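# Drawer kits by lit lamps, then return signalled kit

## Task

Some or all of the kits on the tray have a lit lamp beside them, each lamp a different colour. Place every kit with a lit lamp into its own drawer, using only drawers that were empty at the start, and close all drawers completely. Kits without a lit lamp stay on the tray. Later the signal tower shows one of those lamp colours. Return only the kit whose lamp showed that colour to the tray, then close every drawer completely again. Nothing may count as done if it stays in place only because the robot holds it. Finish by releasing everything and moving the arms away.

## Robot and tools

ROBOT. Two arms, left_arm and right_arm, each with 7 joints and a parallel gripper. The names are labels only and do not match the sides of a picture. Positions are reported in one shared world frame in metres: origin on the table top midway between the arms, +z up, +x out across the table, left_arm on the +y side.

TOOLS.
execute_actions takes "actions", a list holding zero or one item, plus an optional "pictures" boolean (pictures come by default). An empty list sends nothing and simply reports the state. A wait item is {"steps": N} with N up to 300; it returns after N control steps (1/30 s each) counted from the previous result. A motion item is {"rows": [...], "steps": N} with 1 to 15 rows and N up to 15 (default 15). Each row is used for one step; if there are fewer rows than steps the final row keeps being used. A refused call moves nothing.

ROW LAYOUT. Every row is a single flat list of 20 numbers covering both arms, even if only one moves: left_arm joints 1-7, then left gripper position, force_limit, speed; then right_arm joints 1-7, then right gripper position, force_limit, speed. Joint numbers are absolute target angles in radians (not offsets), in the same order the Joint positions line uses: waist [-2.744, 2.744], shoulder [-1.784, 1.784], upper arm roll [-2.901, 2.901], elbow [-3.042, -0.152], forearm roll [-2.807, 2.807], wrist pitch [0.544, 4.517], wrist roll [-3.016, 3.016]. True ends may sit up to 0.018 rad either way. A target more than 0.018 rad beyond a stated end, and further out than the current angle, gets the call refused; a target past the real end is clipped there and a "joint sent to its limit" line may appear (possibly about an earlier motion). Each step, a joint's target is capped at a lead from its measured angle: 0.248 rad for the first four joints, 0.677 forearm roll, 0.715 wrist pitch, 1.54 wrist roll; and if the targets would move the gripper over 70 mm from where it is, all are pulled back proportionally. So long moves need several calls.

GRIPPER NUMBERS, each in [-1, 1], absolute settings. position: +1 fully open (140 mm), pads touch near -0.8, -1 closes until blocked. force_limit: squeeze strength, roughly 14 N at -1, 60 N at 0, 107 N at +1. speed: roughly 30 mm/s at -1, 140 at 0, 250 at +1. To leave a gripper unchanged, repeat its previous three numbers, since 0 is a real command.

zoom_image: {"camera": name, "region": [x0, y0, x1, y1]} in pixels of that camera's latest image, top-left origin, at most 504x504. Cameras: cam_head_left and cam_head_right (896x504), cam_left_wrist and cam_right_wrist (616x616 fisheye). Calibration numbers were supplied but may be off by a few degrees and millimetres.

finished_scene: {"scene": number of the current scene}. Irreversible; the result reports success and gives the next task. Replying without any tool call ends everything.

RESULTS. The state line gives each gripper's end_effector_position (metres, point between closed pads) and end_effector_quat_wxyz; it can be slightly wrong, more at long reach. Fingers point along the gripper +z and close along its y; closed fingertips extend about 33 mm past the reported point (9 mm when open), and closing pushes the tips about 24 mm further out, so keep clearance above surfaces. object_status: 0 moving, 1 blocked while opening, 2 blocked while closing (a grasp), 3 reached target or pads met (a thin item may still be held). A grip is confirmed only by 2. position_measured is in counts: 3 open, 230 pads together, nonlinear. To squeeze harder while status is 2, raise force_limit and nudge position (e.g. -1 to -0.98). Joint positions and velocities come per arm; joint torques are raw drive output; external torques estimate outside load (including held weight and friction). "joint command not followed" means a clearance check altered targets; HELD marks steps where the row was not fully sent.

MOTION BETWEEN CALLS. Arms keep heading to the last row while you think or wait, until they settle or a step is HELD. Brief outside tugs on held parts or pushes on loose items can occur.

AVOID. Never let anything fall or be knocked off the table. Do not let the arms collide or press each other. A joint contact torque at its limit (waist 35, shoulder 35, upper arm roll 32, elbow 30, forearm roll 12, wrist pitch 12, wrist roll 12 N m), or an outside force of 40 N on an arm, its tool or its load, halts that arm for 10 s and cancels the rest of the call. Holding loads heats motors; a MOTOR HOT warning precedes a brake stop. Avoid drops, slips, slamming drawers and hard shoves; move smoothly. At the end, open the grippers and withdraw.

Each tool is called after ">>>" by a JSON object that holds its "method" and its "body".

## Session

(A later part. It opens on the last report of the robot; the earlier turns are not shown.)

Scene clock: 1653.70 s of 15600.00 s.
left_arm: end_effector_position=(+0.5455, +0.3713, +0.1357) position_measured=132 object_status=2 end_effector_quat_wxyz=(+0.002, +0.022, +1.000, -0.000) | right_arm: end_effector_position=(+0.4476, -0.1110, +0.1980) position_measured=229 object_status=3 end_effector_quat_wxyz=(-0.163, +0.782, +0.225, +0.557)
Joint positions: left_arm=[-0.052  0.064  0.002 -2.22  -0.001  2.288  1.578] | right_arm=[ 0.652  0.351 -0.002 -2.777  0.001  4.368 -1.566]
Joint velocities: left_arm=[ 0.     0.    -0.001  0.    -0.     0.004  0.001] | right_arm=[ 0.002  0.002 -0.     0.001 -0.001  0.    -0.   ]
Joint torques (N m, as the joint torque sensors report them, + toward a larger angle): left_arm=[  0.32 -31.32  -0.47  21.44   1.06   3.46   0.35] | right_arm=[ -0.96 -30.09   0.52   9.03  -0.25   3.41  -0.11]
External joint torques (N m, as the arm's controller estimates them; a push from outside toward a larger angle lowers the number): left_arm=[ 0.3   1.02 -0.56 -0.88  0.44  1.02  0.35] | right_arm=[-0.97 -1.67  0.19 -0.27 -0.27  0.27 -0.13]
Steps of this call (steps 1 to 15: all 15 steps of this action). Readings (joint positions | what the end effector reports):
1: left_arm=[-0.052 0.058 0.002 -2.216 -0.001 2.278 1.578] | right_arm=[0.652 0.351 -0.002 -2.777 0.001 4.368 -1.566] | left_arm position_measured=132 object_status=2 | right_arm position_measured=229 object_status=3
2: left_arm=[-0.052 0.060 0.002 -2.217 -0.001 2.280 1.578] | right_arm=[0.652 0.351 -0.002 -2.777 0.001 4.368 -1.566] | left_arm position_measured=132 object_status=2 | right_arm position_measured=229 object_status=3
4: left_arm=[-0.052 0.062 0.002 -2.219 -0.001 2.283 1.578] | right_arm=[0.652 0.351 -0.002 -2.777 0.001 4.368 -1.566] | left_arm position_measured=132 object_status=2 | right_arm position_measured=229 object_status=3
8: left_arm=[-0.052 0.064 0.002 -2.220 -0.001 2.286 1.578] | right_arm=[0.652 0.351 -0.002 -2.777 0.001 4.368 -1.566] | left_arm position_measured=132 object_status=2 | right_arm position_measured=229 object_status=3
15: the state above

>>> {"method": "execute_actions", "body": {"actions": [{"rows":[[-0.05,0.0721,0,-2.2253,0,2.306,1.585,-1,-0.3,-0.5,0.65,0.35,0,-2.778,0,4.37,-1.571,-0.8,0,0]],"steps":15}], "pictures": false}}

>>> {"method": "execute_actions", "body": {"actions": [{"rows":[[-0.05,0.078,0,-2.229,0,2.316,1.585,-1,-0.3,-0.5,0.65,0.35,0,-2.778,0,4.37,-1.571,-0.8,0,0]],"steps":15}], "pictures": false}}

Scene clock: 1661.23 s of 15600.00 s.
left_arm: end_effector_position=(+0.5480, +0.3712, +0.1348) position_measured=132 object_status=2 end_effector_quat_wxyz=(+0.006, +0.022, +1.000, -0.000) | right_arm: end_effector_position=(+0.4476, -0.1110, +0.1980) position_measured=229 object_status=3 end_effector_quat_wxyz=(-0.163, +0.782, +0.225, +0.557)
Joint positions: left_arm=[-0.052  0.067  0.002 -2.222 -0.001  2.3    1.578] | right_arm=[ 0.652  0.351 -0.002 -2.777  0.001  4.368 -1.566]
Joint velocities: left_arm=[ 0.001  0.002 -0.001 -0.     0.     0.003  0.   ] | right_arm=[ 0.001  0.001  0.001 -0.     0.    -0.    -0.   ]
Joint torques (N m, as the joint torque sensors report them, + toward a larger angle): left_arm=[  0.95 -28.45  -0.64  19.99   1.     3.48   0.42] | right_arm=[ -0.98 -30.17   0.56   8.96  -0.29   3.38  -0.11]
External joint torques (N m, as the arm's controller estimates them; a push from outside toward a larger angle lowers the number): left_arm=[ 0.91  3.67 -0.75 -2.15  0.39  1.06  0.42] | right_arm=[-1.01 -1.72  0.21 -0.36 -0.3   0.24 -0.14]
Steps of this call (steps 1 to 15: the robot went on to your last target; steps 16 to 90: nothing new was sent; then 4.03 s passed at rest; steps 91 to 105: all 15 steps of this action). Readings (joint positions | what the end effector reports):
91: left_arm=[-0.052 0.065 0.002 -2.221 -0.001 2.291 1.578] | right_arm=[0.652 0.351 -0.002 -2.777 0.001 4.368 -1.566] | left_arm position_measured=132 object_status=2 | right_arm position_measured=229 object_status=3
92: left_arm=[-0.052 0.066 0.002 -2.221 -0.001 2.293 1.578] | right_arm=[0.652 0.351 -0.002 -2.777 0.001 4.368 -1.566] | left_arm position_measured=132 object_status=2 | right_arm position_measured=229 object_status=3
94: left_arm=[-0.052 0.067 0.002 -2.222 -0.001 2.295 1.578] | right_arm=[0.652 0.351 -0.002 -2.777 0.001 4.368 -1.566] | left_arm position_measured=132 object_status=2 | right_arm position_measured=229 object_status=3
98: left_arm=[-0.052 0.067 0.002 -2.222 -0.001 2.298 1.578] | right_arm=[0.652 0.351 -0.002 -2.777 0.001 4.368 -1.566] | left_arm position_measured=132 object_status=2 | right_arm position_measured=229 object_status=3
105: the state above

Scene clock: 1661.73 s of 15600.00 s.
left_arm: end_effector_position=(+0.5503, +0.3711, +0.1344) position_measured=132 object_status=2 end_effector_quat_wxyz=(+0.009, +0.022, +1.000, -0.000) | right_arm: end_effector_position=(+0.4476, -0.1110, +0.1980) position_measured=229 object_status=3 end_effector_quat_wxyz=(-0.163, +0.782, +0.225, +0.557)
Joint positions: left_arm=[-0.052  0.069  0.002 -2.223 -0.001  2.31   1.578] | right_arm=[ 0.652  0.351 -0.002 -2.777  0.001  4.368 -1.566]
Joint velocities: left_arm=[ 0.     0.001 -0.    -0.001  0.001  0.003  0.001] | right_arm=[ 0.    -0.001  0.001 -0.001  0.     0.     0.   ]
Joint torques (N m, as the joint torque sensors report them, + toward a larger angle): left_arm=[  0.45 -26.07  -1.4   18.92   1.04   3.48   0.5 ] | right_arm=[ -0.69 -30.23   0.51   8.89  -0.25   3.43  -0.14]
External joint torques (N m, as the arm's controller estimates them; a push from outside toward a larger angle lowers the number): left_arm=[ 0.5   6.2  -1.41 -3.26  0.42  1.03  0.5 ] | right_arm=[-0.76 -1.74  0.11 -0.39 -0.25  0.29 -0.17]
Steps of this call (steps 1 to 15: all 15 steps of this action). Readings (joint positions | what the end effector reports):
1: left_arm=[-0.052 0.067 0.002 -2.222 -0.001 2.302 1.578] | right_arm=[0.652 0.351 -0.002 -2.777 0.001 4.368 -1.566] | left_arm position_measured=132 object_status=2 | right_arm position_measured=229 object_status=3
2: left_arm=[-0.052 0.068 0.002 -2.222 -0.001 2.303 1.578] | right_arm=[0.652 0.351 -0.002 -2.777 0.001 4.368 -1.566] | left_arm position_measured=132 object_status=2 | right_arm position_measured=229 object_status=3
4: left_arm=[-0.052 0.068 0.002 -2.223 -0.001 2.305 1.578] | right_arm=[0.652 0.351 -0.002 -2.777 0.001 4.368 -1.566] | left_arm position_measured=132 object_status=2 | right_arm position_measured=229 object_status=3
8: left_arm=[-0.052 0.068 0.002 -2.223 -0.001 2.308 1.578] | right_arm=[0.652 0.351 -0.002 -2.777 0.001 4.368 -1.566] | left_arm position_measured=132 object_status=2 | right_arm position_measured=229 object_status=3
15: the state above

>>> {"method": "execute_actions", "body": {"actions": [{"rows":[[-0.05,0.066,0,-2.221,0,2.312,1.585,-1,-0.3,-0.5,0.65,0.35,0,-2.778,0,4.37,-1.571,-0.8,0,0]],"steps":6}], "pictures": false}}

>>> {"method": "execute_actions", "body": {"actions": [{"rows":[[-0.05,0.066,0,-2.221,0,2.312,1.585,0.25,0,-0.5,0.65,0.35,0,-2.778,0,4.37,-1.571,-0.8,0,0]],"steps":15}], "pictures": false}}

>>> {"method": "execute_actions", "body": {"actions": [{"rows":[[-0.05,0.0429,0,-2.2054,0,2.22,1.585,0.25,0,-0.5,0.65,0.35,0,-2.778,0,4.37,-1.571,-0.8,0,0]],"steps":12}], "pictures": false}}

>>> {"method": "execute_actions", "body": {"actions": [{"rows":[[-0.05,-0.0071,0,-2.1562,0,2.12,1.585,0.25,0,-0.5,0.65,0.35,0,-2.778,0,4.37,-1.571,-0.8,0,0]],"steps":12}], "pictures": false}}

>>> {"method": "execute_actions", "body": {"actions": [{"rows":[[-0.05,-0.3591,0,-2.3702,0,2.05,1.585,-0.8,0,0,0.65,0.35,0,-2.778,0,4.37,-1.571,-0.8,0,0]],"steps":15}], "pictures": false}}

>>> {"method": "execute_actions", "body": {"actions": [{"rows":[[0.03,-0.6712,0,-2.941,0,2.811,1.585,-0.8,0,0,0.65,0.35,0,-2.778,0,4.37,-1.571,-0.8,0,0]],"steps":15}], "pictures": false}}

>>> {"method": "execute_actions", "body": {"actions": [{"steps":20}], "pictures": false}}

>>> {"method": "execute_actions", "body": {"actions": [{"rows":[[0.03,-0.4563,0,-3.0151,0,3.104,1.585,-0.8,0,0,0.65,0.35,0,-2.778,0,4.37,-1.571,-0.8,0,0]],"steps":15}], "pictures": false}}

>>> {"method": "execute_actions", "body": {"actions": [{"steps":20}], "pictures": false}}

>>> {"method": "execute_actions", "body": {"actions": [{"rows":[[0.03,-0.375,0,-2.947,0,3.12,1.585,-0.8,0,0,0.65,0.35,0,-2.778,0,4.37,-1.571,-0.8,0,0]],"steps":10}], "pictures": false}}

>>> {"method": "execute_actions", "body": {"actions": [{"rows":[[0.03,-0.2979,0,-2.8794,0,3.13,1.585,-0.8,0,0,0.65,0.35,0,-2.778,0,4.37,-1.571,-0.8,0,0]],"steps":10}], "pictures": false}}

>>> {"method": "execute_actions", "body": {"actions": [{"rows":[[0.03,-0.229,0,-2.81,0,3.13,1.585,-0.8,0,0,0.65,0.35,0,-2.778,0,4.37,-1.571,-0.8,0,0]],"steps":10}], "pictures": false}}

>>> {"method": "execute_actions", "body": {"actions": [{"rows":[[0.03,-0.1634,0,-2.7408,0,3.125,1.585,-0.8,0,0,0.65,0.35,0,-2.778,0,4.37,-1.571,-0.8,0,0]],"steps":10}], "pictures": false}}

>>> {"method": "execute_actions", "body": {"actions": [{"rows":[[0.03,-0.115,0,-2.685,0,3.117,1.585,-0.8,0,0,0.65,0.35,0,-2.778,0,4.37,-1.571,-0.8,0,0]],"steps":10}], "pictures": false}}

>>> {"method": "execute_actions", "body": {"actions": [{"rows":[[0.03,-0.0685,0,-2.6304,0,3.108,1.585,-0.8,0,0,0.65,0.35,0,-2.778,0,4.37,-1.571,-0.8,0,0]],"steps":15}]}}

>>> {"method": "zoom_image", "body": {"camera": "cam_right_wrist", "region": [130, 160, 270, 280]}}

Scene clock: 1718.73 s of 15600.00 s.
left_arm: end_effector_position=(+0.5511, +0.3711, +0.1355) position_measured=132 object_status=2 end_effector_quat_wxyz=(+0.010, +0.022, +1.000, -0.000) | right_arm: end_effector_position=(+0.4476, -0.1110, +0.1980) position_measured=229 object_status=3 end_effector_quat_wxyz=(-0.163, +0.782, +0.225, +0.557)
Joint positions: left_arm=[-0.052  0.067  0.002 -2.222 -0.001  2.31   1.578] | right_arm=[ 0.652  0.351 -0.002 -2.777  0.001  4.368 -1.566]
Joint velocities: left_arm=[-0.     0.    -0.001 -0.001 -0.    -0.    -0.001] | right_arm=[-0.    -0.     0.001  0.     0.001  0.001  0.   ]
Joint torques (N m, as the joint torque sensors report them, + toward a larger angle): left_arm=[  0.85 -33.16  -1.15  22.56   1.05   2.85   0.54] | right_arm=[ -0.78 -30.28   0.57   9.04  -0.24   3.39  -0.11]
External joint torques (N m, as the arm's controller estimates them; a push from outside toward a larger angle lowers the number): left_arm=[ 0.94 -0.95 -1.13  0.38  0.44  0.4   0.54] | right_arm=[-0.75 -1.86  0.28 -0.22 -0.26  0.26 -0.13]
Steps of this call (steps 1 to 15: the robot went on to your last target; steps 16 to 90: nothing new was sent; then 53.80 s passed at rest; steps 91 to 96: all 6 steps of this action). Readings (joint positions | what the end effector reports):
91: left_arm=[-0.052 0.068 0.002 -2.223 -0.001 2.310 1.578] | right_arm=[0.652 0.351 -0.002 -2.777 0.001 4.368 -1.566] | left_arm position_measured=132 object_status=2 | right_arm position_measured=229 object_status=3
92: left_arm=[-0.052 0.067 0.002 -2.222 -0.001 2.310 1.578] | right_arm=[0.652 0.351 -0.002 -2.777 0.001 4.368 -1.566] | left_arm position_measured=132 object_status=2 | right_arm position_measured=229 object_status=3
94: left_arm=[-0.052 0.067 0.002 -2.222 -0.001 2.310 1.578] | right_arm=[0.652 0.351 -0.002 -2.777 0.001 4.368 -1.566] | left_arm position_measured=132 object_status=2 | right_arm position_measured=229 object_status=3
96: the state above

Scene clock: 1719.23 s of 15600.00 s.
left_arm: end_effector_position=(+0.5511, +0.3710, +0.1355) position_measured=98 object_status=3 end_effector_quat_wxyz=(+0.010, +0.022, +1.000, -0.000) | right_arm: end_effector_position=(+0.4476, -0.1110, +0.1980) position_measured=229 object_status=3 end_effector_quat_wxyz=(-0.163, +0.782, +0.225, +0.557)
Joint positions: left_arm=[-0.052  0.067  0.002 -2.222 -0.001  2.31   1.578] | right_arm=[ 0.652  0.351 -0.002 -2.777  0.001  4.368 -1.566]
Joint velocities: left_arm=[ 0.001  0.001 -0.     0.001 -0.     0.     0.   ] | right_arm=[-0.001  0.     0.    -0.001 -0.     0.    -0.001]
Joint torques (N m, as the joint torque sensors report them, + toward a larger angle): left_arm=[  1.06 -32.9   -1.53  22.9    1.03   2.91   0.46] | right_arm=[ -1.31 -30.31   0.47   9.07  -0.2    3.39  -0.13]
External joint torques (N m, as the arm's controller estimates them; a push from outside toward a larger angle lowers the number): left_arm=[ 0.96 -0.63 -1.69  0.67  0.42  0.45  0.46] | right_arm=[-1.31 -1.91  0.15 -0.17 -0.21  0.25 -0.15]
Steps of this call (steps 1 to 15: all 15 steps of this action). Readings (joint positions | what the end effector reports):
1: left_arm=[-0.052 0.067 0.002 -2.222 -0.001 2.310 1.578] | right_arm=[0.652 0.351 -0.002 -2.777 0.001 4.368 -1.566] | left_arm position_measured=132 object_status=0 | right_arm position_measured=229 object_status=3
2: left_arm=[-0.052 0.067 0.002 -2.222 -0.001 2.310 1.578] | right_arm=[0.652 0.351 -0.002 -2.777 0.001 4.368 -1.566] | left_arm position_measured=132 object_status=0 | right_arm position_measured=229 object_status=3
4: left_arm=[-0.052 0.067 0.002 -2.222 -0.001 2.310 1.578] | right_arm=[0.652 0.351 -0.002 -2.777 0.001 4.368 -1.566] | left_arm position_measured=119 object_status=0 | right_arm position_measured=229 object_status=3
8: left_arm=[-0.052 0.067 0.002 -2.222 -0.001 2.310 1.578] | right_arm=[0.652 0.351 -0.002 -2.777 0.001 4.368 -1.566] | left_arm position_measured=101 object_status=0 | right_arm position_measured=229 object_status=3
15: the state above

Scene clock: 1719.63 s of 15600.00 s.
left_arm: end_effector_position=(+0.5389, +0.3715, +0.1481) position_measured=98 object_status=3 end_effector_quat_wxyz=(-0.009, +0.022, +1.000, -0.000) | right_arm: end_effector_position=(+0.4476, -0.1110, +0.1980) position_measured=229 object_status=3 end_effector_quat_wxyz=(-0.163, +0.782, +0.225, +0.557)
Joint positions: left_arm=[-0.052  0.044  0.002 -2.206 -0.001  2.232  1.578] | right_arm=[ 0.652  0.351 -0.002 -2.777  0.001  4.368 -1.566]
Joint velocities: left_arm=[-0.001 -0.001  0.     0.001  0.    -0.051 -0.001] | right_arm=[-0.    -0.001  0.001  0.     0.001  0.     0.   ]
Joint torques (N m, as the joint torque sensors report them, + toward a larger angle): left_arm=[  0.98 -31.68  -1.02  22.5    1.07   1.82   0.34] | right_arm=[ -1.   -30.3    0.4    8.96  -0.18   3.42  -0.13]
External joint torques (N m, as the arm's controller estimates them; a push from outside toward a larger angle lowers the number): left_arm=[ 1.07  0.33 -0.98 -0.21  0.43 -0.59  0.34] | right_arm=[-1.05 -1.76  0.03 -0.37 -0.19  0.28 -0.16]
Steps of this call (steps 1 to 12: all 12 steps of this action). Readings (joint positions | what the end effector reports):
1: left_arm=[-0.052 0.065 0.002 -2.220 -0.001 2.296 1.578] | right_arm=[0.652 0.351 -0.002 -2.777 0.001 4.368 -1.566] | left_arm position_measured=98 object_status=3 | right_arm position_measured=229 object_status=3
2: left_arm=[-0.052 0.060 0.002 -2.217 -0.001 2.282 1.578] | right_arm=[0.652 0.351 -0.002 -2.777 0.001 4.368 -1.566] | left_arm position_measured=98 object_status=3 | right_arm position_measured=229 object_status=3
4: left_arm=[-0.052 0.050 0.002 -2.211 -0.001 2.263 1.578] | right_arm=[0.652 0.351 -0.002 -2.777 0.001 4.368 -1.566] | left_arm position_measured=98 object_status=3 | right_arm position_measured=229 object_status=3
8: left_arm=[-0.052 0.044 0.002 -2.206 -0.001 2.243 1.578] | right_arm=[0.652 0.351 -0.002 -2.777 0.001 4.368 -1.566] | left_arm position_measured=98 object_status=3 | right_arm position_measured=229 object_status=3
12: the state above

Scene clock: 1720.03 s of 15600.00 s.
left_arm: end_effector_position=(+0.5407, +0.3714, +0.1905) position_measured=98 object_status=3 end_effector_quat_wxyz=(-0.006, +0.022, +1.000, -0.000) | right_arm: end_effector_position=(+0.4476, -0.1110, +0.1980) position_measured=229 object_status=3 end_effector_quat_wxyz=(-0.163, +0.782, +0.225, +0.557)
Joint positions: left_arm=[-0.052 -0.009  0.002 -2.155 -0.001  2.135  1.578] | right_arm=[ 0.652  0.351 -0.002 -2.777  0.001  4.368 -1.566]
Joint velocities: left_arm=[ 0.001  0.001  0.     0.001 -0.001 -0.066  0.001] | right_arm=[ 0.002 -0.    -0.001  0.001 -0.001 -0.     0.001]
Joint torques (N m, as the joint torque sensors report them, + toward a larger angle): left_arm=[  0.69 -29.18  -0.87  22.74   1.12   1.93   0.5 ] | right_arm=[ -1.   -30.23   0.54   9.12  -0.28   3.43  -0.12]
External joint torques (N m, as the arm's controller estimates them; a push from outside toward a larger angle lowers the number): left_arm=[ 0.7   1.71 -0.85 -0.72  0.43 -0.5   0.5 ] | right_arm=[-1.03 -1.71  0.19 -0.23 -0.29  0.29 -0.15]
Steps of this call (steps 1 to 12: all 12 steps of this action). Readings (joint positions | what the end effector reports):
1: left_arm=[-0.052 0.040 0.002 -2.199 -0.001 2.212 1.578] | right_arm=[0.652 0.351 -0.002 -2.777 0.001 4.368 -1.566] | left_arm position_measured=98 object_status=3 | right_arm position_measured=229 object_status=3
2: left_arm=[-0.052 0.029 0.002 -2.189 -0.001 2.195 1.578] | right_arm=[0.652 0.351 -0.002 -2.777 0.001 4.368 -1.566] | left_arm position_measured=98 object_status=3 | right_arm position_measured=229 object_status=3
4: left_arm=[-0.052 0.007 0.002 -2.169 -0.001 2.173 1.578] | right_arm=[0.652 0.351 -0.002 -2.777 0.001 4.368 -1.566] | left_arm position_measured=98 object_status=3 | right_arm position_measured=229 object_status=3
8: left_arm=[-0.052 -0.009 0.002 -2.155 -0.001 2.148 1.578] | right_arm=[0.652 0.351 -0.002 -2.777 0.001 4.368 -1.566] | left_arm position_measured=98 object_status=3 | right_arm position_measured=229 object_status=3
12: the state above

Scene clock: 1720.53 s of 15600.00 s.
left_arm: end_effector_position=(+0.4623, +0.3740, +0.2562) position_measured=203 object_status=0 end_effector_quat_wxyz=(+0.025, +0.022, +0.999, -0.001) | right_arm: end_effector_position=(+0.4476, -0.1110, +0.1980) position_measured=229 object_status=3 end_effector_quat_wxyz=(-0.163, +0.782, +0.225, +0.557)
Joint positions: left_arm=[-0.052 -0.36   0.002 -2.368 -0.     2.059  1.578] | right_arm=[ 0.652  0.351 -0.002 -2.777  0.001  4.368 -1.566]
Joint velocities: left_arm=[ 0.    -0.     0.    -0.016 -0.    -0.032  0.001] | right_arm=[-0.    -0.001 -0.002  0.003  0.001 -0.001 -0.   ]
Joint torques (N m, as the joint torque sensors report them, + toward a larger angle): left_arm=[  1.19 -17.8   -1.67  23.87   1.01   2.09   0.4 ] | right_arm=[ -1.05 -30.12   0.26   8.53  -0.28   3.41  -0.11]
External joint torques (N m, as the arm's controller estimates them; a push from outside toward a larger angle lowers the number): left_arm=[ 1.2   1.99 -1.31 -0.78  0.26 -0.53  0.4 ] | right_arm=[-1.01 -1.63 -0.03 -0.84 -0.3   0.28 -0.14]
Steps of this call (steps 1 to 15: all 15 steps of this action). Readings (joint positions | what the end effector reports):
1: left_arm=[-0.052 -0.043 0.002 -2.197 -0.000 2.130 1.578] | right_arm=[0.652 0.351 -0.002 -2.777 0.001 4.368 -1.566] | left_arm position_measured=98 object_status=0 | right_arm position_measured=229 object_status=3
2: left_arm=[-0.052 -0.102 0.002 -2.254 -0.000 2.115 1.578] | right_arm=[0.652 0.351 -0.002 -2.777 0.001 4.368 -1.566] | left_arm position_measured=104 object_status=0 | right_arm position_measured=229 object_status=3
4: left_arm=[-0.052 -0.232 0.002 -2.326 -0.000 2.091 1.578] | right_arm=[0.652 0.351 -0.002 -2.777 0.001 4.368 -1.566] | left_arm position_measured=120 object_status=0 | right_arm position_measured=229 object_status=3
8: left_arm=[-0.052 -0.351 0.002 -2.350 -0.000 2.073 1.578] | right_arm=[0.652 0.351 -0.002 -2.777 0.001 4.368 -1.566] | left_arm position_measured=150 object_status=0 | right_arm position_measured=229 object_status=3
15: the state above

Scene clock: 1721.03 s of 15600.00 s.
left_arm: end_effector_position=(+0.4486, +0.4087, +0.2034) position_measured=229 object_status=3 end_effector_quat_wxyz=(+0.233, -0.016, +0.972, +0.006) | right_arm: end_effector_position=(+0.4476, -0.1110, +0.1980) position_measured=229 object_status=3 end_effector_quat_wxyz=(-0.163, +0.782, +0.225, +0.557)
Joint positions: left_arm=[ 0.027 -0.665  0.    -2.938 -0.     2.742  1.578] | right_arm=[ 0.652  0.351 -0.002 -2.777  0.001  4.368 -1.566]
Joint velocities: left_arm=[ 0.001 -0.051 -0.001 -0.035 -0.     0.389 -0.   ] | right_arm=[-0.    -0.001 -0.     0.001  0.002  0.    -0.002]
Joint torques (N m, as the joint torque sensors report them, + toward a larger angle): left_arm=[ 1.69 -9.23 -0.26 21.92  0.89  4.05  0.41] | right_arm=[ -0.83 -30.14   0.67   8.72  -0.22   3.4   -0.16]
External joint torques (N m, as the arm's controller estimates them; a push from outside toward a larger angle lowers the number): left_arm=[ 1.74 -1.31  0.39 -1.73  0.24  0.81  0.42] | right_arm=[-0.85 -1.63  0.32 -0.65 -0.23  0.26 -0.19]
Steps of this call (steps 1 to 15: all 15 steps of this action). Readings (joint positions | what the end effector reports):
1: left_arm=[-0.046 -0.380 -0.001 -2.398 -0.000 2.108 1.578] | right_arm=[0.652 0.351 -0.002 -2.777 0.001 4.368 -1.566] | left_arm position_measured=211 object_status=0 | right_arm position_measured=229 object_status=3
2: left_arm=[-0.037 -0.412 -0.001 -2.434 -0.000 2.161 1.578] | right_arm=[0.652 0.351 -0.002 -2.777 0.001 4.368 -1.566] | left_arm position_measured=218 object_status=0 | right_arm position_measured=229 object_status=3
4: left_arm=[-0.018 -0.489 -0.001 -2.517 -0.000 2.278 1.578] | right_arm=[0.652 0.351 -0.002 -2.777 0.001 4.368 -1.566] | left_arm position_measured=229 object_status=0 | right_arm position_measured=229 object_status=3
8: left_arm=[0.019 -0.647 0.000 -2.790 -0.000 2.566 1.578] | right_arm=[0.652 0.351 -0.002 -2.777 0.001 4.368 -1.566] | left_arm position_measured=229 object_status=0 | right_arm position_measured=229 object_status=3
15: the state above

Scene clock: 1721.70 s of 15600.00 s.
left_arm: end_effector_position=(+0.4634, +0.4094, +0.2189) position_measured=229 object_status=3 end_effector_quat_wxyz=(+0.264, -0.016, +0.964, +0.006) | right_arm: end_effector_position=(+0.4476, -0.1110, +0.1980) position_measured=229 object_status=3 end_effector_quat_wxyz=(-0.163, +0.782, +0.225, +0.557)
Joint positions: left_arm=[ 0.027 -0.669  0.    -2.939 -0.     2.806  1.578] | right_arm=[ 0.652  0.351 -0.002 -2.777  0.001  4.368 -1.566]
Joint velocities: left_arm=[ 0.    -0.     0.001 -0.     0.001  0.008  0.   ] | right_arm=[-0.002  0.    -0.     0.001  0.     0.001  0.001]
Joint torques (N m, as the joint torque sensors report them, + toward a larger angle): left_arm=[ 1.19 -9.06 -0.09 22.29  0.93  4.05  0.36] | right_arm=[ -0.86 -30.57   0.25   8.88  -0.27   3.43  -0.16]
External joint torques (N m, as the arm's controller estimates them; a push from outside toward a larger angle lowers the number): left_arm=[ 1.19 -1.06  0.48 -1.01  0.3   0.72  0.37] | right_arm=[-0.82 -2.11 -0.04 -0.43 -0.29  0.29 -0.19]
Steps of this call (steps 1 to 20: the robot went on to your last target). Readings (joint positions | what the end effector reports):
1: left_arm=[0.027 -0.667 0.000 -2.938 -0.000 2.754 1.578] | right_arm=[0.652 0.351 -0.002 -2.777 0.001 4.368 -1.566] | left_arm position_measured=229 object_status=3 | right_arm position_measured=229 object_status=3
2: left_arm=[0.027 -0.668 0.000 -2.938 -0.000 2.763 1.578] | right_arm=[0.652 0.351 -0.002 -2.777 0.001 4.368 -1.566] | left_arm position_measured=229 object_status=3 | right_arm position_measured=229 object_status=3
4: left_arm=[0.027 -0.669 0.000 -2.939 -0.000 2.778 1.578] | right_arm=[0.652 0.351 -0.002 -2.777 0.001 4.368 -1.566] | left_arm position_measured=229 object_status=3 | right_arm position_measured=229 object_status=3
8: left_arm=[0.027 -0.669 0.000 -2.939 -0.000 2.794 1.578] | right_arm=[0.652 0.351 -0.002 -2.777 0.001 4.368 -1.566] | left_arm position_measured=229 object_status=3 | right_arm position_measured=229 object_status=3
20: the state above

Scene clock: 1722.20 s of 15600.00 s.
left_arm: end_effector_position=(+0.4602, +0.4094, +0.1468) position_measured=229 object_status=3 end_effector_quat_wxyz=(+0.260, -0.017, +0.965, +0.006) | right_arm: end_effector_position=(+0.4476, -0.1110, +0.1980) position_measured=229 object_status=3 end_effector_quat_wxyz=(-0.163, +0.782, +0.225, +0.557)
Joint positions: left_arm=[ 0.027 -0.459  0.    -3.016 -0.     3.084  1.578] | right_arm=[ 0.652  0.351 -0.002 -2.777  0.001  4.368 -1.566]
Joint velocities: left_arm=[ 0.    -0.     0.    -0.    -0.     0.097 -0.   ] | right_arm=[ 0.001  0.001  0.001  0.001 -0.     0.    -0.   ]
Joint torques (N m, as the joint torque sensors report them, + toward a larger angle): left_arm=[ 1.52 -9.74 -0.14 20.43  0.85  4.14  0.46] | right_arm=[ -1.   -30.24   0.1    9.    -0.26   3.37  -0.12]
External joint torques (N m, as the arm's controller estimates them; a push from outside toward a larger angle lowers the number): left_arm=[1.51 1.74 0.26 0.72 0.41 0.88 0.47] | right_arm=[-1.05 -1.73 -0.27 -0.38 -0.27  0.23 -0.14]
Steps of this call (steps 1 to 15: all 15 steps of this action). Readings (joint positions | what the end effector reports):
1: left_arm=[0.027 -0.632 0.000 -2.945 -0.000 2.861 1.578] | right_arm=[0.652 0.351 -0.002 -2.777 0.001 4.368 -1.566] | left_arm position_measured=229 object_status=3 | right_arm position_measured=229 object_status=3
2: left_arm=[0.027 -0.576 0.000 -2.960 -0.000 2.907 1.578] | right_arm=[0.652 0.351 -0.002 -2.777 0.001 4.368 -1.566] | left_arm position_measured=229 object_status=3 | right_arm position_measured=229 object_status=3
4: left_arm=[0.027 -0.498 0.000 -2.998 -0.000 2.966 1.578] | right_arm=[0.652 0.351 -0.002 -2.777 0.001 4.368 -1.566] | left_arm position_measured=229 object_status=3 | right_arm position_measured=229 object_status=3
8: left_arm=[0.027 -0.460 0.000 -3.017 -0.000 3.035 1.578] | right_arm=[0.652 0.351 -0.002 -2.777 0.001 4.368 -1.566] | left_arm position_measured=229 object_status=3 | right_arm position_measured=229 object_status=3
15: the state above

Scene clock: 1722.87 s of 15600.00 s.
left_arm: end_effector_position=(+0.4637, +0.4095, +0.1503) position_measured=229 object_status=3 end_effector_quat_wxyz=(+0.267, -0.017, +0.963, +0.006) | right_arm: end_effector_position=(+0.4476, -0.1110, +0.1980) position_measured=229 object_status=3 end_effector_quat_wxyz=(-0.163, +0.782, +0.225, +0.557)
Joint positions: left_arm=[ 0.027 -0.458  0.    -3.016 -0.     3.1    1.578] | right_arm=[ 0.652  0.351 -0.002 -2.777  0.001  4.368 -1.566]
Joint velocities: left_arm=[ 0.002  0.001 -0.     0.001  0.002  0.002 -0.001] | right_arm=[0.001 0.001 0.001 0.001 0.    0.    0.001]
Joint torques (N m, as the joint torque sensors report them, + toward a larger angle): left_arm=[  1.57 -10.3   -0.35  19.57   0.77   4.14   0.39] | right_arm=[ -0.85 -30.18   0.74   9.4   -0.24   3.41  -0.16]
External joint torques (N m, as the arm's controller estimates them; a push from outside toward a larger angle lowers the number): left_arm=[ 1.56  1.29  0.06 -0.3   0.32  0.82  0.4 ] | right_arm=[-0.92 -1.72  0.35  0.09 -0.24  0.27 -0.19]
Steps of this call (steps 1 to 20: the robot went on to your last target). Readings (joint positions | what the end effector reports):
1: left_arm=[0.027 -0.459 0.000 -3.016 -0.000 3.087 1.578] | right_arm=[0.652 0.351 -0.002 -2.777 0.001 4.368 -1.566] | left_arm position_measured=229 object_status=3 | right_arm position_measured=229 object_status=3
2: left_arm=[0.027 -0.459 0.000 -3.016 -0.000 3.089 1.578] | right_arm=[0.652 0.351 -0.002 -2.777 0.001 4.368 -1.566] | left_arm position_measured=229 object_status=3 | right_arm position_measured=229 object_status=3
4: left_arm=[0.027 -0.459 0.000 -3.016 -0.000 3.093 1.578] | right_arm=[0.652 0.351 -0.002 -2.777 0.001 4.368 -1.566] | left_arm position_measured=229 object_status=3 | right_arm position_measured=229 object_status=3
8: left_arm=[0.027 -0.458 0.000 -3.016 -0.000 3.097 1.578] | right_arm=[0.652 0.351 -0.002 -2.777 0.001 4.368 -1.566] | left_arm position_measured=229 object_status=3 | right_arm position_measured=229 object_status=3
20: the state above

Scene clock: 1723.20 s of 15600.00 s.
left_arm: end_effector_position=(+0.4845, +0.4105, +0.1496) position_measured=229 object_status=3 end_effector_quat_wxyz=(+0.266, -0.016, +0.964, +0.007) | right_arm: end_effector_position=(+0.4476, -0.1110, +0.1980) position_measured=229 object_status=3 end_effector_quat_wxyz=(-0.163, +0.782, +0.225, +0.557)
Joint positions: left_arm=[ 0.028 -0.378  0.    -2.951 -0.     3.111  1.579] | right_arm=[ 0.652  0.351 -0.002 -2.777  0.001  4.368 -1.566]
Joint velocities: left_arm=[ 0.001  0.012  0.001  0.008 -0.001  0.007  0.003] | right_arm=[-0.     0.     0.001 -0.001  0.    -0.001  0.001]
Joint torques (N m, as the joint torque sensors report them, + toward a larger angle): left_arm=[  0.84 -13.42   0.25  22.01   0.66   4.53   0.31] | right_arm=[ -0.69 -30.21   0.29   8.7   -0.25   3.41  -0.13]
External joint torques (N m, as the arm's controller estimates them; a push from outside toward a larger angle lowers the number): left_arm=[0.8  0.93 0.56 2.4  0.22 1.2  0.33] | right_arm=[-0.66 -1.77 -0.02 -0.61 -0.26  0.27 -0.15]
Steps of this call (steps 1 to 10: all 10 steps of this action). Readings (joint positions | what the end effector reports):
1: left_arm=[0.028 -0.440 0.000 -3.001 -0.000 3.102 1.579] | right_arm=[0.652 0.351 -0.002 -2.777 0.001 4.368 -1.566] | left_arm position_measured=229 object_status=3 | right_arm position_measured=229 object_status=3
2: left_arm=[0.028 -0.417 0.000 -2.982 -0.000 3.104 1.579] | right_arm=[0.652 0.351 -0.002 -2.777 0.001 4.368 -1.566] | left_arm position_measured=229 object_status=3 | right_arm position_measured=229 object_status=3
4: left_arm=[0.028 -0.393 0.000 -2.962 -0.000 3.108 1.579] | right_arm=[0.652 0.351 -0.002 -2.777 0.001 4.368 -1.566] | left_arm position_measured=229 object_status=3 | right_arm position_measured=229 object_status=3
8: left_arm=[0.028 -0.380 0.000 -2.952 -0.000 3.110 1.579] | right_arm=[0.652 0.351 -0.002 -2.777 0.001 4.368 -1.566] | left_arm position_measured=229 object_status=3 | right_arm position_measured=229 object_status=3
10: the state above

Scene clock: 1723.53 s of 15600.00 s.
left_arm: end_effector_position=(+0.5064, +0.4112, +0.1483) position_measured=229 object_status=3 end_effector_quat_wxyz=(+0.265, -0.016, +0.964, +0.007) | right_arm: end_effector_position=(+0.4476, -0.1110, +0.1980) position_measured=229 object_status=3 end_effector_quat_wxyz=(-0.163, +0.782, +0.225, +0.557)
Joint positions: left_arm=[ 0.027 -0.301 -0.    -2.884 -0.     3.12   1.579] | right_arm=[ 0.652  0.351 -0.002 -2.777  0.001  4.368 -1.566]
Joint velocities: left_arm=[-0.001  0.013 -0.     0.009 -0.     0.006 -0.001] | right_arm=[ 0.002 -0.002 -0.001  0.001  0.     0.001  0.   ]
Joint torques (N m, as the joint torque sensors report them, + toward a larger angle): left_arm=[  1.49 -15.67   0.49  21.58   0.81   4.79   0.28] | right_arm=[ -0.66 -30.38   0.78   8.93  -0.26   3.46  -0.11]
External joint torques (N m, as the arm's controller estimates them; a push from outside toward a larger angle lowers the number): left_arm=[1.51 1.19 0.78 2.11 0.38 1.46 0.29] | right_arm=[-0.72 -1.89  0.41 -0.39 -0.27  0.31 -0.13]
Steps of this call (steps 1 to 10: all 10 steps of this action). Readings (joint positions | what the end effector reports):
1: left_arm=[0.027 -0.361 -0.000 -2.937 -0.000 3.112 1.579] | right_arm=[0.652 0.351 -0.002 -2.777 0.001 4.368 -1.566] | left_arm position_measured=229 object_status=3 | right_arm position_measured=229 object_status=3
2: left_arm=[0.027 -0.339 -0.000 -2.917 -0.000 3.114 1.579] | right_arm=[0.652 0.351 -0.002 -2.777 0.001 4.368 -1.566] | left_arm position_measured=229 object_status=3 | right_arm position_measured=229 object_status=3
4: left_arm=[0.027 -0.315 -0.000 -2.896 -0.000 3.117 1.579] | right_arm=[0.652 0.351 -0.002 -2.777 0.001 4.368 -1.566] | left_arm position_measured=229 object_status=3 | right_arm position_measured=229 object_status=3
8: left_arm=[0.027 -0.302 -0.000 -2.885 -0.000 3.120 1.579] | right_arm=[0.652 0.351 -0.002 -2.777 0.001 4.368 -1.566] | left_arm position_measured=229 object_status=3 | right_arm position_measured=229 object_status=3
10: the state above

Scene clock: 1723.87 s of 15600.00 s.
left_arm: end_effector_position=(+0.5285, +0.4117, +0.1480) position_measured=229 object_status=3 end_effector_quat_wxyz=(+0.264, -0.015, +0.964, +0.007) | right_arm: end_effector_position=(+0.4476, -0.1110, +0.1980) position_measured=229 object_status=3 end_effector_quat_wxyz=(-0.163, +0.782, +0.225, +0.557)
Joint positions: left_arm=[ 0.027 -0.231 -0.001 -2.816 -0.     3.121  1.58 ] | right_arm=[ 0.652  0.351 -0.002 -2.777  0.001  4.368 -1.566]
Joint velocities: left_arm=[ 0.001  0.011 -0.002  0.01   0.    -0.    -0.   ] | right_arm=[ 0.     0.    -0.    -0.     0.001 -0.001 -0.   ]
Joint torques (N m, as the joint torque sensors report them, + toward a larger angle): left_arm=[  0.65 -18.44   1.05  22.35   0.73   4.88   0.35] | right_arm=[ -0.94 -30.06   0.18   8.58  -0.22   3.37  -0.13]
External joint torques (N m, as the arm's controller estimates them; a push from outside toward a larger angle lowers the number): left_arm=[0.62 0.8  1.25 3.   0.31 1.57 0.36] | right_arm=[-0.97 -1.54 -0.18 -0.76 -0.23  0.22 -0.16]
Steps of this call (steps 1 to 10: all 10 steps of this action). Readings (joint positions | what the end effector reports):
1: left_arm=[0.027 -0.285 -0.001 -2.870 -0.000 3.119 1.580] | right_arm=[0.652 0.351 -0.002 -2.777 0.001 4.368 -1.566] | left_arm position_measured=229 object_status=3 | right_arm position_measured=229 object_status=3
2: left_arm=[0.027 -0.266 -0.001 -2.850 -0.000 3.120 1.580] | right_arm=[0.652 0.351 -0.002 -2.777 0.001 4.368 -1.566] | left_arm position_measured=229 object_status=3 | right_arm position_measured=229 object_status=3
4: left_arm=[0.027 -0.244 -0.001 -2.829 -0.000 3.120 1.580] | right_arm=[0.652 0.351 -0.002 -2.777 0.001 4.368 -1.566] | left_arm position_measured=229 object_status=3 | right_arm position_measured=229 object_status=3
8: left_arm=[0.027 -0.232 -0.001 -2.817 -0.000 3.121 1.580] | right_arm=[0.652 0.351 -0.002 -2.777 0.001 4.368 -1.566] | left_arm position_measured=229 object_status=3 | right_arm position_measured=229 object_status=3
10: the state above

Scene clock: 1724.20 s of 15600.00 s.
left_arm: end_effector_position=(+0.5511, +0.4123, +0.1478) position_measured=229 object_status=3 end_effector_quat_wxyz=(+0.265, -0.015, +0.964, +0.007) | right_arm: end_effector_position=(+0.4476, -0.1110, +0.1980) position_measured=229 object_status=3 end_effector_quat_wxyz=(-0.163, +0.782, +0.225, +0.557)
Joint positions: left_arm=[ 0.027 -0.165 -0.001 -2.747 -0.     3.119  1.58 ] | right_arm=[ 0.652  0.351 -0.002 -2.777  0.001  4.368 -1.566]
Joint velocities: left_arm=[ 0.     0.008  0.     0.009 -0.    -0.001 -0.001] | right_arm=[-0.001 -0.     0.001  0.001  0.001  0.    -0.001]
Joint torques (N m, as the joint torque sensors report them, + toward a larger angle): left_arm=[  1.65 -20.94   0.96  22.34   0.77   4.37   0.38] | right_arm=[ -1.11 -30.72   0.28   8.67  -0.28   3.47  -0.15]
External joint torques (N m, as the arm's controller estimates them; a push from outside toward a larger angle lowers the number): left_arm=[1.67 0.84 1.13 2.87 0.33 1.02 0.39] | right_arm=[-1.13 -2.27 -0.07 -0.65 -0.29  0.33 -0.17]
Steps of this call (steps 1 to 10: all 10 steps of this action). Readings (joint positions | what the end effector reports):
1: left_arm=[0.027 -0.217 -0.001 -2.801 -0.000 3.119 1.580] | right_arm=[0.652 0.351 -0.002 -2.777 0.001 4.368 -1.566] | left_arm position_measured=229 object_status=3 | right_arm position_measured=229 object_status=3
2: left_arm=[0.027 -0.198 -0.001 -2.781 -0.000 3.119 1.580] | right_arm=[0.652 0.351 -0.002 -2.777 0.001 4.368 -1.566] | left_arm position_measured=229 object_status=3 | right_arm position_measured=229 object_status=3
4: left_arm=[0.027 -0.177 -0.001 -2.760 -0.000 3.119 1.580] | right_arm=[0.652 0.351 -0.002 -2.777 0.001 4.368 -1.566] | left_arm position_measured=229 object_status=3 | right_arm position_measured=229 object_status=3
8: left_arm=[0.027 -0.166 -0.001 -2.748 -0.000 3.119 1.580] | right_arm=[0.652 0.351 -0.002 -2.777 0.001 4.368 -1.566] | left_arm position_measured=229 object_status=3 | right_arm position_measured=229 object_status=3
10: the state above

Scene clock: 1724.53 s of 15600.00 s.
left_arm: end_effector_position=(+0.5692, +0.4128, +0.1481) position_measured=229 object_status=3 end_effector_quat_wxyz=(+0.266, -0.015, +0.964, +0.007) | right_arm: end_effector_position=(+0.4476, -0.1110, +0.1980) position_measured=229 object_status=3 end_effector_quat_wxyz=(-0.163, +0.782, +0.225, +0.557)
Joint positions: left_arm=[ 0.027 -0.116 -0.002 -2.692 -0.     3.114  1.58 ] | right_arm=[ 0.652  0.351 -0.002 -2.777  0.001  4.368 -1.566]
Joint velocities: left_arm=[-0.001  0.008  0.001  0.01  -0.    -0.005 -0.   ] | right_arm=[-0.001 -0.001 -0.    -0.001  0.001  0.    -0.001]
Joint torques (N m, as the joint torque sensors report them, + toward a larger angle): left_arm=[  1.3  -23.     1.14  22.83   0.81   3.97   0.32] | right_arm=[ -1.25 -30.13   0.51   8.92  -0.25   3.39  -0.18]
External joint torques (N m, as the arm's controller estimates them; a push from outside toward a larger angle lowers the number): left_arm=[1.3  0.35 1.25 3.32 0.37 0.66 0.34] | right_arm=[-1.2  -1.64  0.23 -0.35 -0.27  0.25 -0.2 ]
Steps of this call (steps 1 to 10: all 10 steps of this action). Readings (joint positions | what the end effector reports):
1: left_arm=[0.027 -0.154 -0.002 -2.735 -0.000 3.116 1.580] | right_arm=[0.652 0.351 -0.002 -2.777 0.001 4.368 -1.566] | left_arm position_measured=229 object_status=3 | right_arm position_measured=229 object_status=3
2: left_arm=[0.027 -0.140 -0.002 -2.719 -0.000 3.116 1.580] | right_arm=[0.652 0.351 -0.002 -2.777 0.001 4.368 -1.566] | left_arm position_measured=229 object_status=3 | right_arm position_measured=229 object_status=3
4: left_arm=[0.027 -0.125 -0.002 -2.702 -0.000 3.116 1.580] | right_arm=[0.652 0.351 -0.002 -2.777 0.001 4.368 -1.566] | left_arm position_measured=229 object_status=3 | right_arm position_measured=229 object_status=3
8: left_arm=[0.027 -0.117 -0.002 -2.693 -0.000 3.114 1.580] | right_arm=[0.652 0.351 -0.002 -2.777 0.001 4.368 -1.566] | left_arm position_measured=229 object_status=3 | right_arm position_measured=229 object_status=3
10: the state above

Scene clock: 1725.03 s of 15600.00 s.
left_arm: end_effector_position=(+0.5868, +0.4132, +0.1483) position_measured=229 object_status=3 end_effector_quat_wxyz=(+0.266, -0.014, +0.964, +0.006) | right_arm: end_effector_position=(+0.4476, -0.1110, +0.1980) position_measured=229 object_status=3 end_effector_quat_wxyz=(-0.163, +0.782, +0.225, +0.557)
Joint positions: left_arm=[ 0.027 -0.07  -0.002 -2.636 -0.     3.105  1.58 ] | right_arm=[ 0.652  0.351 -0.002 -2.777  0.001  4.368 -1.566]
Joint velocities: left_arm=[ 0.     0.001 -0.     0.003  0.    -0.002  0.001] | right_arm=[-0.    -0.     0.     0.    -0.002  0.001  0.   ]
Joint torques (N m, as the joint torque sensors report them, + toward a larger angle): left_arm=[  1.01 -24.31   1.12  23.09   0.74   3.94   0.36] | right_arm=[ -1.25 -30.03   0.66   8.81  -0.24   3.36  -0.15]
External joint torques (N m, as the arm's controller estimates them; a push from outside toward a larger angle lowers the number): left_arm=[1.03 0.72 1.2  3.37 0.29 0.62 0.37] | right_arm=[-1.16 -1.55  0.42 -0.49 -0.27  0.22 -0.18]
Steps of this call (steps 1 to 15: all 15 steps of this action). Readings (joint positions | what the end effector reports):
1: left_arm=[0.027 -0.106 -0.002 -2.680 -0.000 3.111 1.580] | right_arm=[0.652 0.351 -0.002 -2.777 0.001 4.368 -1.566] | left_arm position_measured=229 object_status=3 | right_arm position_measured=229 object_status=3
2: left_arm=[0.027 -0.093 -0.002 -2.664 -0.000 3.110 1.580] | right_arm=[0.652 0.351 -0.002 -2.777 0.001 4.368 -1.566] | left_arm position_measured=229 object_status=3 | right_arm position_measured=229 object_status=3
4: left_arm=[0.027 -0.078 -0.002 -2.647 -0.000 3.109 1.580] | right_arm=[0.652 0.351 -0.002 -2.777 0.001 4.368 -1.566] | left_arm position_measured=229 object_status=3 | right_arm position_measured=229 object_status=3
8: left_arm=[0.027 -0.070 -0.002 -2.638 -0.000 3.107 1.580] | right_arm=[0.652 0.351 -0.002 -2.777 0.001 4.368 -1.566] | left_arm position_measured=229 object_status=3 | right_arm position_measured=229 object_status=3
15: the state above
camera_calibration (this result's frames):
cam_left_wrist: T_world_to_cam=[[0.134252, 0.990209, 0.0382456, -0.485398], [0.5609, -0.10775, 0.820842, -0.393229], [0.816926, -0.0887473, -0.569874, -0.167604], [0, 0, 0, 1]] pos_world=[0.422648, 0.423401, 0.245831]
cam_right_wrist: T_world_to_cam=[[0.520614, -0.853792, 0.0000301715, -0.330675], [-0.570132, -0.347674, -0.74436, 0.355281], [0.63554, 0.387507, -0.667778, 0.0670184], [0, 0, 0, 1]] pos_world=[0.332118, -0.184776, 0.30922]

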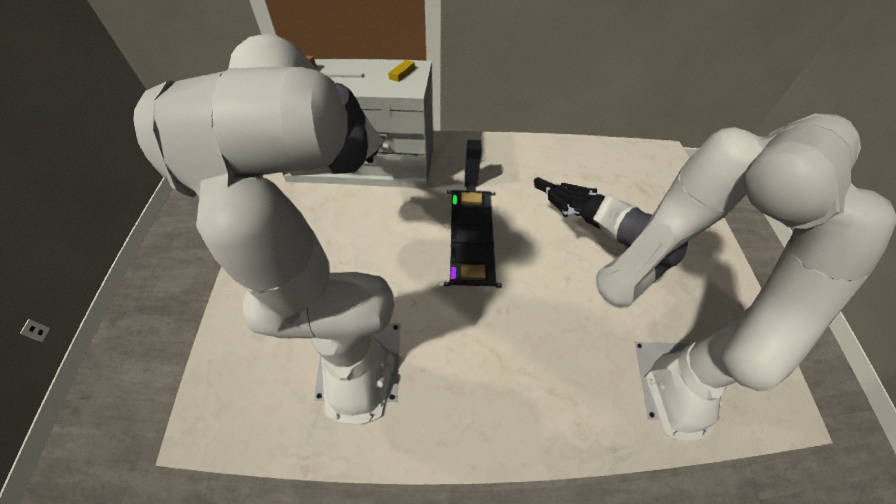

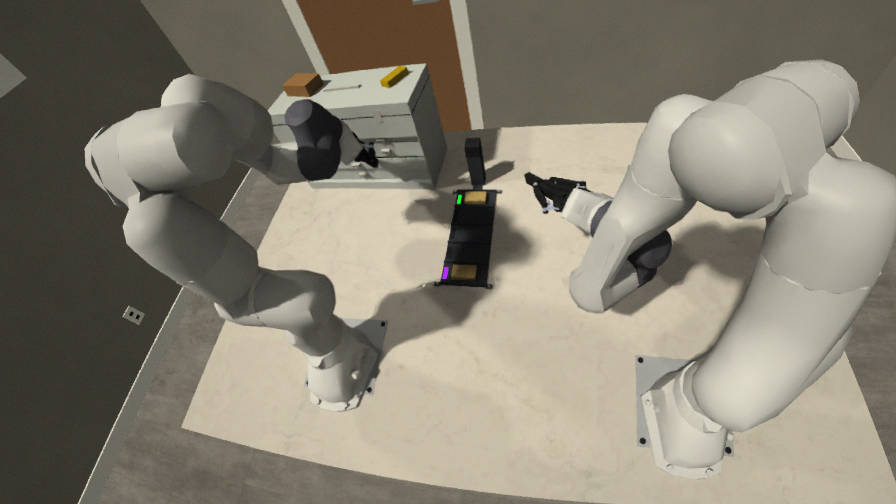

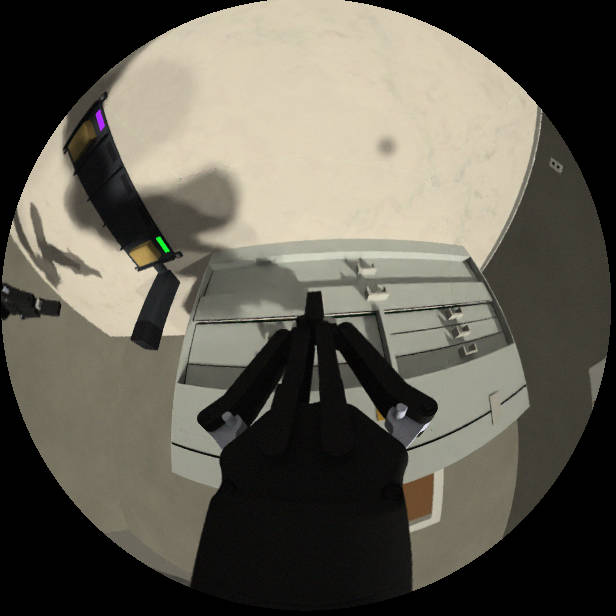

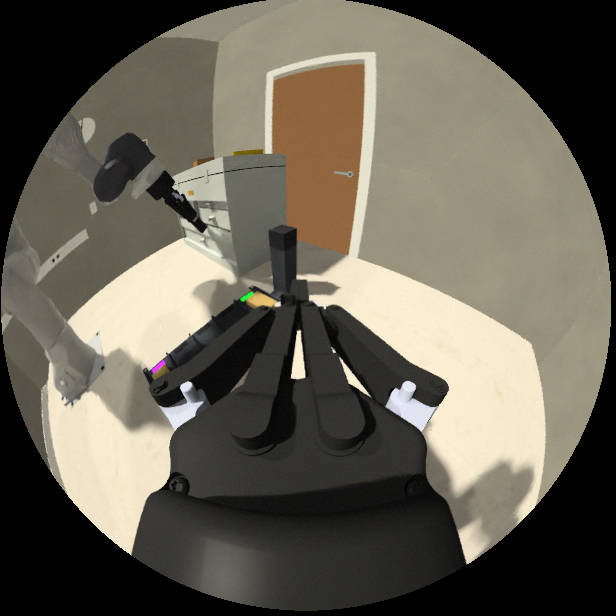

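Region (130, 160, 270, 280) of cam_right_wrist's 616x616 image, scaled by 3.600, with more detail than that image has; it fills the top 432 rows of this view, and the rest is white.

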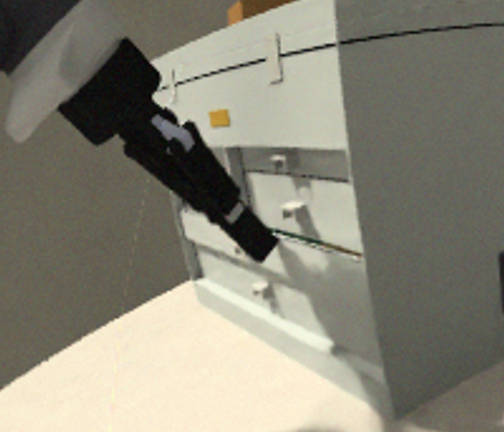

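>>> {"method": "execute_actions", "body": {"actions": []}}

Scene clock: 1768.97 s of 15600.00 s.
left_arm: end_effector_position=(+0.5868, +0.4132, +0.1483) position_measured=229 object_status=3 end_effector_quat_wxyz=(+0.266, -0.014, +0.964, +0.006) | right_arm: end_effector_position=(+0.4476, -0.1110, +0.1980) position_measured=229 object_status=3 end_effector_quat_wxyz=(-0.163, +0.782, +0.225, +0.557)
Joint positions: left_arm=[ 0.027 -0.069 -0.002 -2.636 -0.     3.105  1.58 ] | right_arm=[ 0.652  0.351 -0.002 -2.777  0.001  4.368 -1.566]
Joint velocities: left_arm=[-0.002 -0.002 -0.     0.001  0.001 -0.001  0.   ] | right_arm=[ 0.    -0.     0.002  0.    -0.     0.     0.   ]
Joint torques (N m, as the joint torque sensors report them, + toward a larger angle): left_arm=[  1.51 -24.05   1.57  22.66   0.76   3.91   0.34] | right_arm=[ -1.18 -30.47  -0.04   9.12  -0.26   3.4   -0.19]
External joint torques (N m, as the arm's controller estimates them; a push from outside toward a larger angle lowers the number): left_arm=[1.57 1.21 1.7  2.81 0.3  0.56 0.36] | right_arm=[-1.18 -2.01 -0.37 -0.17 -0.28  0.27 -0.21]
Steps of this call (steps 1 to 15: the robot went on to your last target; steps 16 to 90: nothing new was sent; then 40.93 s passed at rest). Readings (joint positions | what the end effector reports):
1: left_arm=[0.027 -0.070 -0.002 -2.636 -0.000 3.105 1.580] | right_arm=[0.652 0.351 -0.002 -2.777 0.001 4.368 -1.566] | left_arm position_measured=229 object_status=3 | right_arm position_measured=229 object_status=3
2: left_arm=[0.027 -0.070 -0.002 -2.636 -0.000 3.105 1.580] | right_arm=[0.652 0.351 -0.002 -2.777 0.001 4.368 -1.566] | left_arm position_measured=229 object_status=3 | right_arm position_measured=229 object_status=3
4: left_arm=[0.027 -0.070 -0.002 -2.636 -0.000 3.105 1.580] | right_arm=[0.652 0.351 -0.002 -2.777 0.001 4.368 -1.566] | left_arm position_measured=229 object_status=3 | right_arm position_measured=229 object_status=3
8: left_arm=[0.027 -0.070 -0.002 -2.636 -0.000 3.105 1.580] | right_arm=[0.652 0.351 -0.002 -2.777 0.001 4.368 -1.566] | left_arm position_measured=229 object_status=3 | right_arm position_measured=229 object_status=3
90: the state above
All arms were judged still, so your last target was given up. Only a new action makes them travel on or press farther. Fingers that are still opening or closing keep moving.
camera_calibration (this result's frames):
cam_left_wrist: T_world_to_cam=[[0.134264, 0.990209, 0.0382053, -0.485403], [0.561091, -0.107745, 0.820712, -0.393345], [0.816793, -0.0887558, -0.570063, -0.167515], [0, 0, 0, 1]] pos_world=[0.4227, 0.423401, 0.245874]
cam_right_wrist: T_world_to_cam=[[0.520614, -0.853792, 0.0000302422, -0.330675], [-0.570132, -0.347674, -0.74436, 0.355281], [0.635539, 0.387507, -0.667778, 0.0670184], [0, 0, 0, 1]] pos_world=[0.332118, -0.184776, 0.30922]

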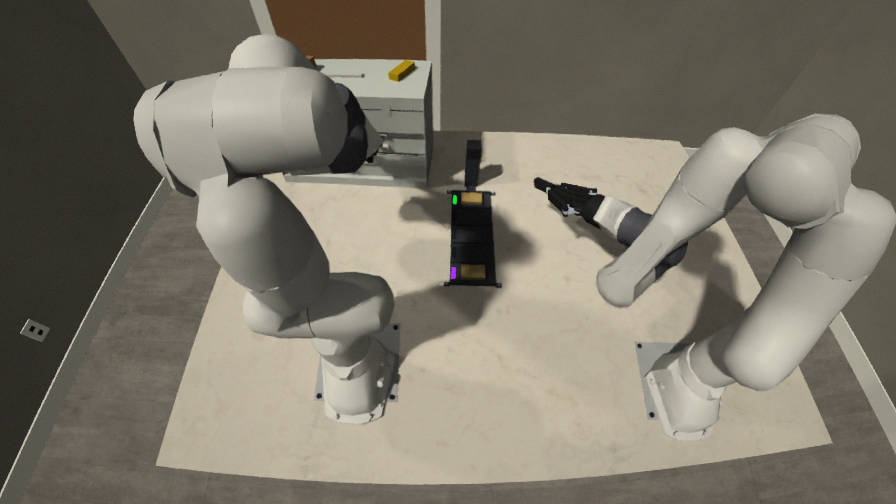

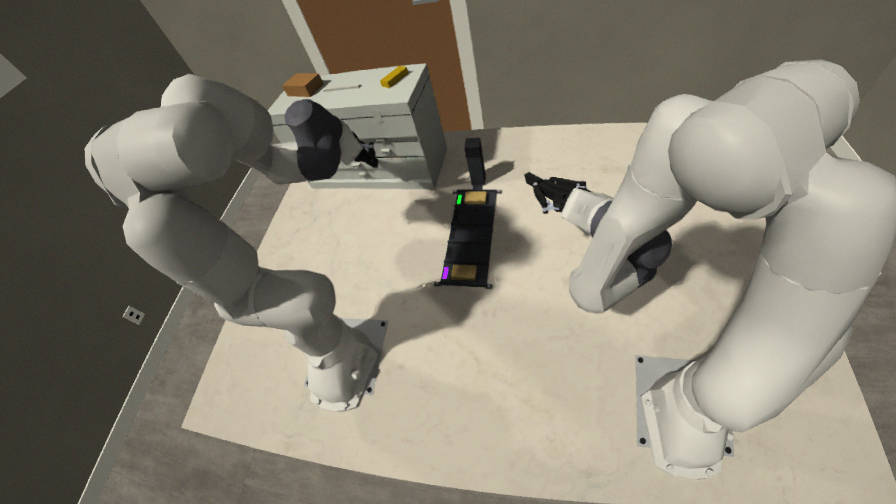

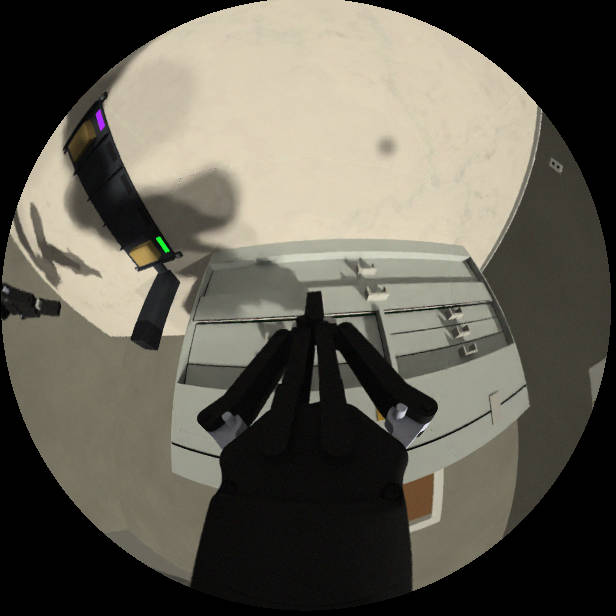

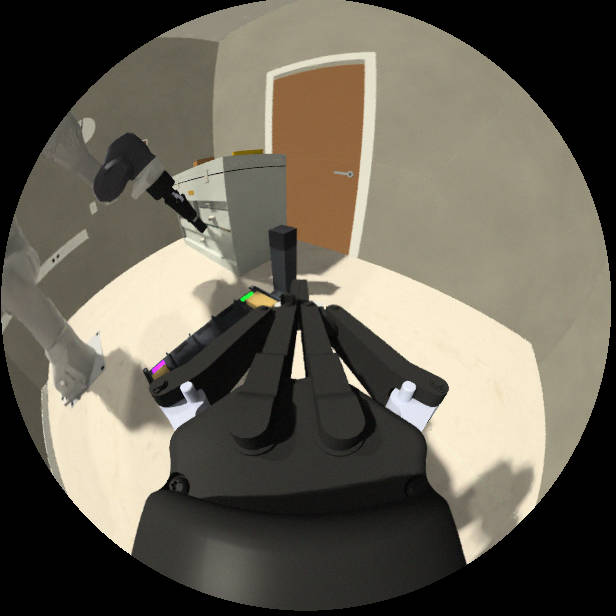

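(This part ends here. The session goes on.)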